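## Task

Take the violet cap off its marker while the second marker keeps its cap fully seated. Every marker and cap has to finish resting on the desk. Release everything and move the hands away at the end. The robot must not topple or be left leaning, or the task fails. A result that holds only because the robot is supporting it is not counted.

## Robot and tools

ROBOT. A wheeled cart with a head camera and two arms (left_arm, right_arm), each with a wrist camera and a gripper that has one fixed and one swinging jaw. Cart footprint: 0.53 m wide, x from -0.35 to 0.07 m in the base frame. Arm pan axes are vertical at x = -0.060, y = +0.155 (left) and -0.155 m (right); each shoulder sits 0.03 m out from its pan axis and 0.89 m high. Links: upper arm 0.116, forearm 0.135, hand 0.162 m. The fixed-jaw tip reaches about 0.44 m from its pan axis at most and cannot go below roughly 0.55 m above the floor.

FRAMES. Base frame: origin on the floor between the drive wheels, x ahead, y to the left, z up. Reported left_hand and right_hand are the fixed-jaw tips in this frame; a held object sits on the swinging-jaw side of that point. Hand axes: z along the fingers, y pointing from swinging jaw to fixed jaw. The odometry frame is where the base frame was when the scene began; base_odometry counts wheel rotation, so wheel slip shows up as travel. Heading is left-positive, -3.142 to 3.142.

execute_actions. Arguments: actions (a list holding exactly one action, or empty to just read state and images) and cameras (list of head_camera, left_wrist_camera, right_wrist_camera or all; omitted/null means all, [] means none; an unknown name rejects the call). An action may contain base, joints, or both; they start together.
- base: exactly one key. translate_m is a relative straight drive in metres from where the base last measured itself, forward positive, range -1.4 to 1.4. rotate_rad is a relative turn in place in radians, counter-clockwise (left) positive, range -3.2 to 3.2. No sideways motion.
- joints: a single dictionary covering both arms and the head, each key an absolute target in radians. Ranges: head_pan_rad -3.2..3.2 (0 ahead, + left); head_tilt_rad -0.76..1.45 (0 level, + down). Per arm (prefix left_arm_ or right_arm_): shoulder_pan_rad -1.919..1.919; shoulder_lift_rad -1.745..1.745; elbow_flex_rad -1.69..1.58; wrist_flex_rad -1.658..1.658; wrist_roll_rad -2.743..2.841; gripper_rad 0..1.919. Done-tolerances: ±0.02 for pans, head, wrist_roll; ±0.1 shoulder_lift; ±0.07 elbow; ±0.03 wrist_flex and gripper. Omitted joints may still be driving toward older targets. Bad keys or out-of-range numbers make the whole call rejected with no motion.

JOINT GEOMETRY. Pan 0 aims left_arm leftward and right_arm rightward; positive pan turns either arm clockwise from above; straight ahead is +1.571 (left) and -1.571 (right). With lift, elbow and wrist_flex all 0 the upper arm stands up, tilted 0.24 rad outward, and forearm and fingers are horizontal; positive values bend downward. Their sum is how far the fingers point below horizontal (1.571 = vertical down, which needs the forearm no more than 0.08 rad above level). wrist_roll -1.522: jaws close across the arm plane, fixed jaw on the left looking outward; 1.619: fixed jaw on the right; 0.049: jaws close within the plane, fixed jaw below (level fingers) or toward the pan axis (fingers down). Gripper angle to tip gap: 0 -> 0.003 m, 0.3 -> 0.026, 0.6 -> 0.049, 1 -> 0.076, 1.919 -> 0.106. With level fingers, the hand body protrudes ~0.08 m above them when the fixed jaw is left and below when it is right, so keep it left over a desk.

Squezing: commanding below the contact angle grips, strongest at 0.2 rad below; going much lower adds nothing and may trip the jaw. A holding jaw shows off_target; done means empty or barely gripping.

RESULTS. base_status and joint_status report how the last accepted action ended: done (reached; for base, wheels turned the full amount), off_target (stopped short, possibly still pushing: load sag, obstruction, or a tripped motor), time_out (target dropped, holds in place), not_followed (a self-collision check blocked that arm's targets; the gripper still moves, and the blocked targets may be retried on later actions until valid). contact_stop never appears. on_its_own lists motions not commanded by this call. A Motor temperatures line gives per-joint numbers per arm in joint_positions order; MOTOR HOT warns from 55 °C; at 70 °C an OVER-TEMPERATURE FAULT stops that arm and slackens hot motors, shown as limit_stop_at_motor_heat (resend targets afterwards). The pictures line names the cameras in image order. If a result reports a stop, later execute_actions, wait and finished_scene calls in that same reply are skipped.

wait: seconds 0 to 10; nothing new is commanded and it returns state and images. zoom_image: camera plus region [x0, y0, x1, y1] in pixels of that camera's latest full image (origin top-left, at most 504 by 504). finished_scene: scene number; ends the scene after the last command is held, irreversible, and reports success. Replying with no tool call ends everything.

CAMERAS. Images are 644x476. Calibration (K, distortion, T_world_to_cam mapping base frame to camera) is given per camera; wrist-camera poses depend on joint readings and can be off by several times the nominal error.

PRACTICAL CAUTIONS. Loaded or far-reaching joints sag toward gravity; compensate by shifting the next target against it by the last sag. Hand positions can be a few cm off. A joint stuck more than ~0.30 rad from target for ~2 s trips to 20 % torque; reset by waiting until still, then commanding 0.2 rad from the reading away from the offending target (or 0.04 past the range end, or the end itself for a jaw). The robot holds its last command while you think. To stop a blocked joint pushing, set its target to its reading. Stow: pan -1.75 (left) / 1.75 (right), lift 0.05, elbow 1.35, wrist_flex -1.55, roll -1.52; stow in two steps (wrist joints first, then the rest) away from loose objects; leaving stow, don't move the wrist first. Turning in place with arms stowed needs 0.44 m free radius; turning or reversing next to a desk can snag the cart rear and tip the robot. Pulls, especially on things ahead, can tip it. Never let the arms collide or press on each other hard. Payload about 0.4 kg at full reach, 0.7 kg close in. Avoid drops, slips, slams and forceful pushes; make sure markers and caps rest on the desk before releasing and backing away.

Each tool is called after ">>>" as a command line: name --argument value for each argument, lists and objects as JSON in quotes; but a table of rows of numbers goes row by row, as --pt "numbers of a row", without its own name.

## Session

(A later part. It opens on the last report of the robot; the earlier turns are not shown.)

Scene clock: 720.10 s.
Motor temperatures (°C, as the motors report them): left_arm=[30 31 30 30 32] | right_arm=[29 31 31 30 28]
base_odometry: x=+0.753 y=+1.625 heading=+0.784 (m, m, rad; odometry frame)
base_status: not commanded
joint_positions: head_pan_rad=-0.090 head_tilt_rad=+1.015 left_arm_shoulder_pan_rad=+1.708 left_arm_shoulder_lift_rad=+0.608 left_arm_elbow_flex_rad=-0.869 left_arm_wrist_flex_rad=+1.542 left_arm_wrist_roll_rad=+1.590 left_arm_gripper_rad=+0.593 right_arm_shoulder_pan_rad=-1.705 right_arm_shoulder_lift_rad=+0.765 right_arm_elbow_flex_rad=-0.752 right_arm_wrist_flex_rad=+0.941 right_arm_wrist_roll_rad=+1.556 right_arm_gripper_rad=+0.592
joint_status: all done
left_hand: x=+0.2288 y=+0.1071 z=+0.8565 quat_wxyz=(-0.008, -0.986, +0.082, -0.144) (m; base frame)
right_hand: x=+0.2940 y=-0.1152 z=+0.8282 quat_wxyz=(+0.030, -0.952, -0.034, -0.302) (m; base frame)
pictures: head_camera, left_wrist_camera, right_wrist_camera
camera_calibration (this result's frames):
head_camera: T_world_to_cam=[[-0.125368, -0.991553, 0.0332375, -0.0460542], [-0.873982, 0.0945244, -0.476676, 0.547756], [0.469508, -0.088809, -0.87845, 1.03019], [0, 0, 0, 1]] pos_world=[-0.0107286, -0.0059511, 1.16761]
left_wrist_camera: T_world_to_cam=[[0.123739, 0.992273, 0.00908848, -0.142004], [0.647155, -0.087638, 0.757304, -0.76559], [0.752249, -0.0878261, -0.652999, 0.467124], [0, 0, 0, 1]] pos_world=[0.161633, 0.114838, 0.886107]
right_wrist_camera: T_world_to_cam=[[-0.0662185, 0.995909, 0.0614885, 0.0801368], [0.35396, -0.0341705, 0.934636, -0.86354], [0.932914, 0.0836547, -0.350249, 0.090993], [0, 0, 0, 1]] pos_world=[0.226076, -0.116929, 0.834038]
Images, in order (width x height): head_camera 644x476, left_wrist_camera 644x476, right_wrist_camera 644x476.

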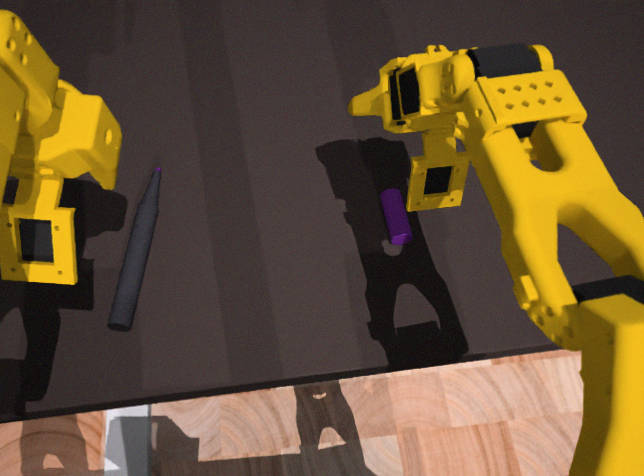

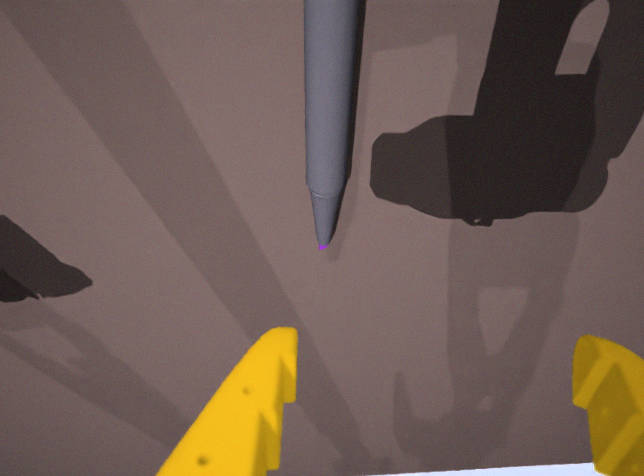

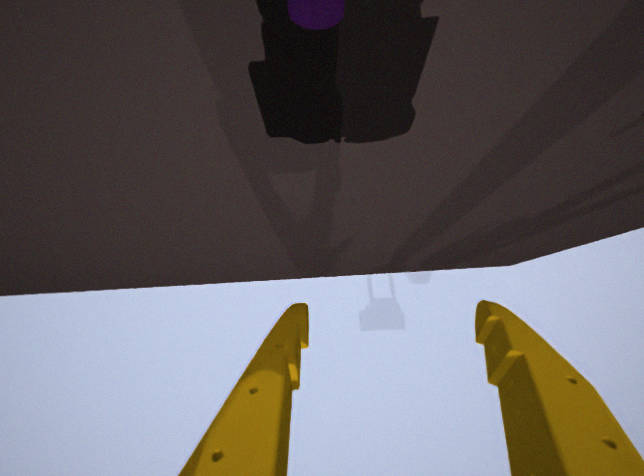

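>>> execute_actions --actions '[{"base": {"translate_m": -0.45}, "joints": {"head_pan_rad": -0.4, "head_tilt_rad": 0.55}}]'

Scene clock: 726.23 s.
Motor temperatures (°C, as the motors report them): left_arm=[30 31 30 30 32] | right_arm=[29 31 31 30 28]
base_odometry: x=+0.434 y=+1.307 heading=+0.790 (m, m, rad; odometry frame)
base_status: done
joint_positions: head_pan_rad=-0.390 head_tilt_rad=+0.564 left_arm_shoulder_pan_rad=+1.708 left_arm_shoulder_lift_rad=+0.606 left_arm_elbow_flex_rad=-0.869 left_arm_wrist_flex_rad=+1.543 left_arm_wrist_roll_rad=+1.590 left_arm_gripper_rad=+0.593 right_arm_shoulder_pan_rad=-1.705 right_arm_shoulder_lift_rad=+0.765 right_arm_elbow_flex_rad=-0.752 right_arm_wrist_flex_rad=+0.941 right_arm_wrist_roll_rad=+1.556 right_arm_gripper_rad=+0.592
joint_status: all done
left_hand: x=+0.2286 y=+0.1071 z=+0.8568 quat_wxyz=(-0.008, -0.986, +0.082, -0.144) (m; base frame)
right_hand: x=+0.2940 y=-0.1152 z=+0.8282 quat_wxyz=(+0.030, -0.952, -0.034, -0.302) (m; base frame)
pictures: head_camera, left_wrist_camera, right_wrist_camera
camera_calibration (this result's frames):
head_camera: T_world_to_cam=[[-0.423005, -0.906015, 0.014312, -0.0382599], [-0.533327, 0.236171, -0.812272, 0.950037], [0.73255, -0.351228, -0.583104, 0.702612], [0, 0, 0, 1]] pos_world=[-0.0242015, -0.0122588, 1.18193]
left_wrist_camera: T_world_to_cam=[[0.123739, 0.992273, 0.00908848, -0.142009], [0.647155, -0.087638, 0.757304, -0.765725], [0.752249, -0.0878261, -0.652999, 0.467476], [0, 0, 0, 1]] pos_world=[0.161456, 0.114862, 0.886438]
right_wrist_camera: T_world_to_cam=[[-0.0662185, 0.995909, 0.0614885, 0.0801368], [0.35396, -0.0341705, 0.934636, -0.86354], [0.932914, 0.0836547, -0.350249, 0.090993], [0, 0, 0, 1]] pos_world=[0.226076, -0.116929, 0.834038]
Images, in order (width x height): head_camera 644x476, left_wrist_camera 644x476, right_wrist_camera 644x476.

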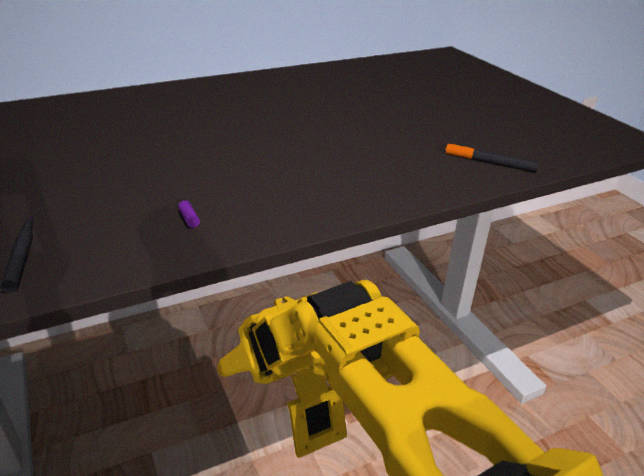

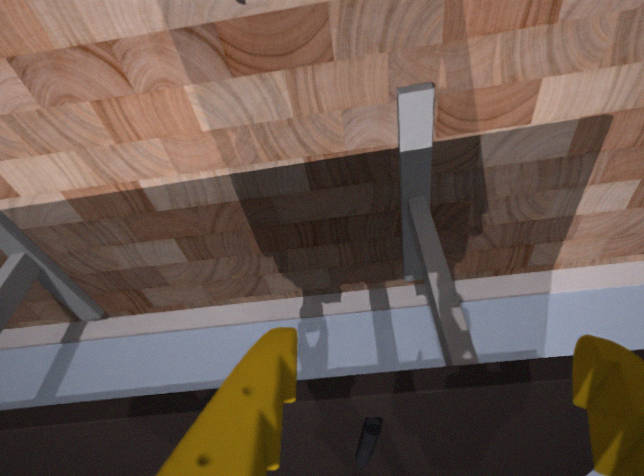

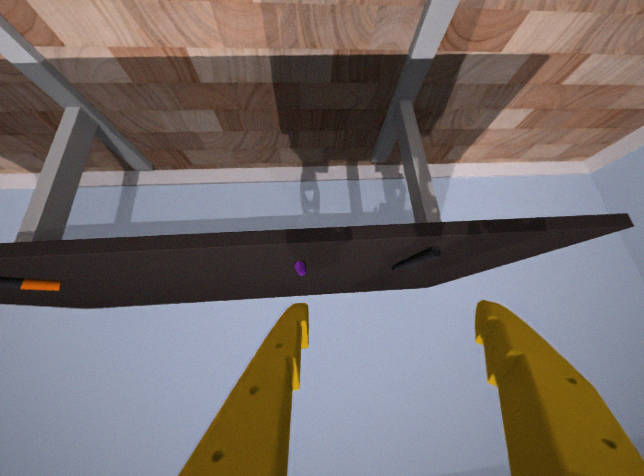

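The violet cap is off, both pieces are resting on the desk, the orange marker is still capped, and the robot has backed clear. Ending scene 1.

>>> finished_scene --scene 1

The scene is finished: the task was done.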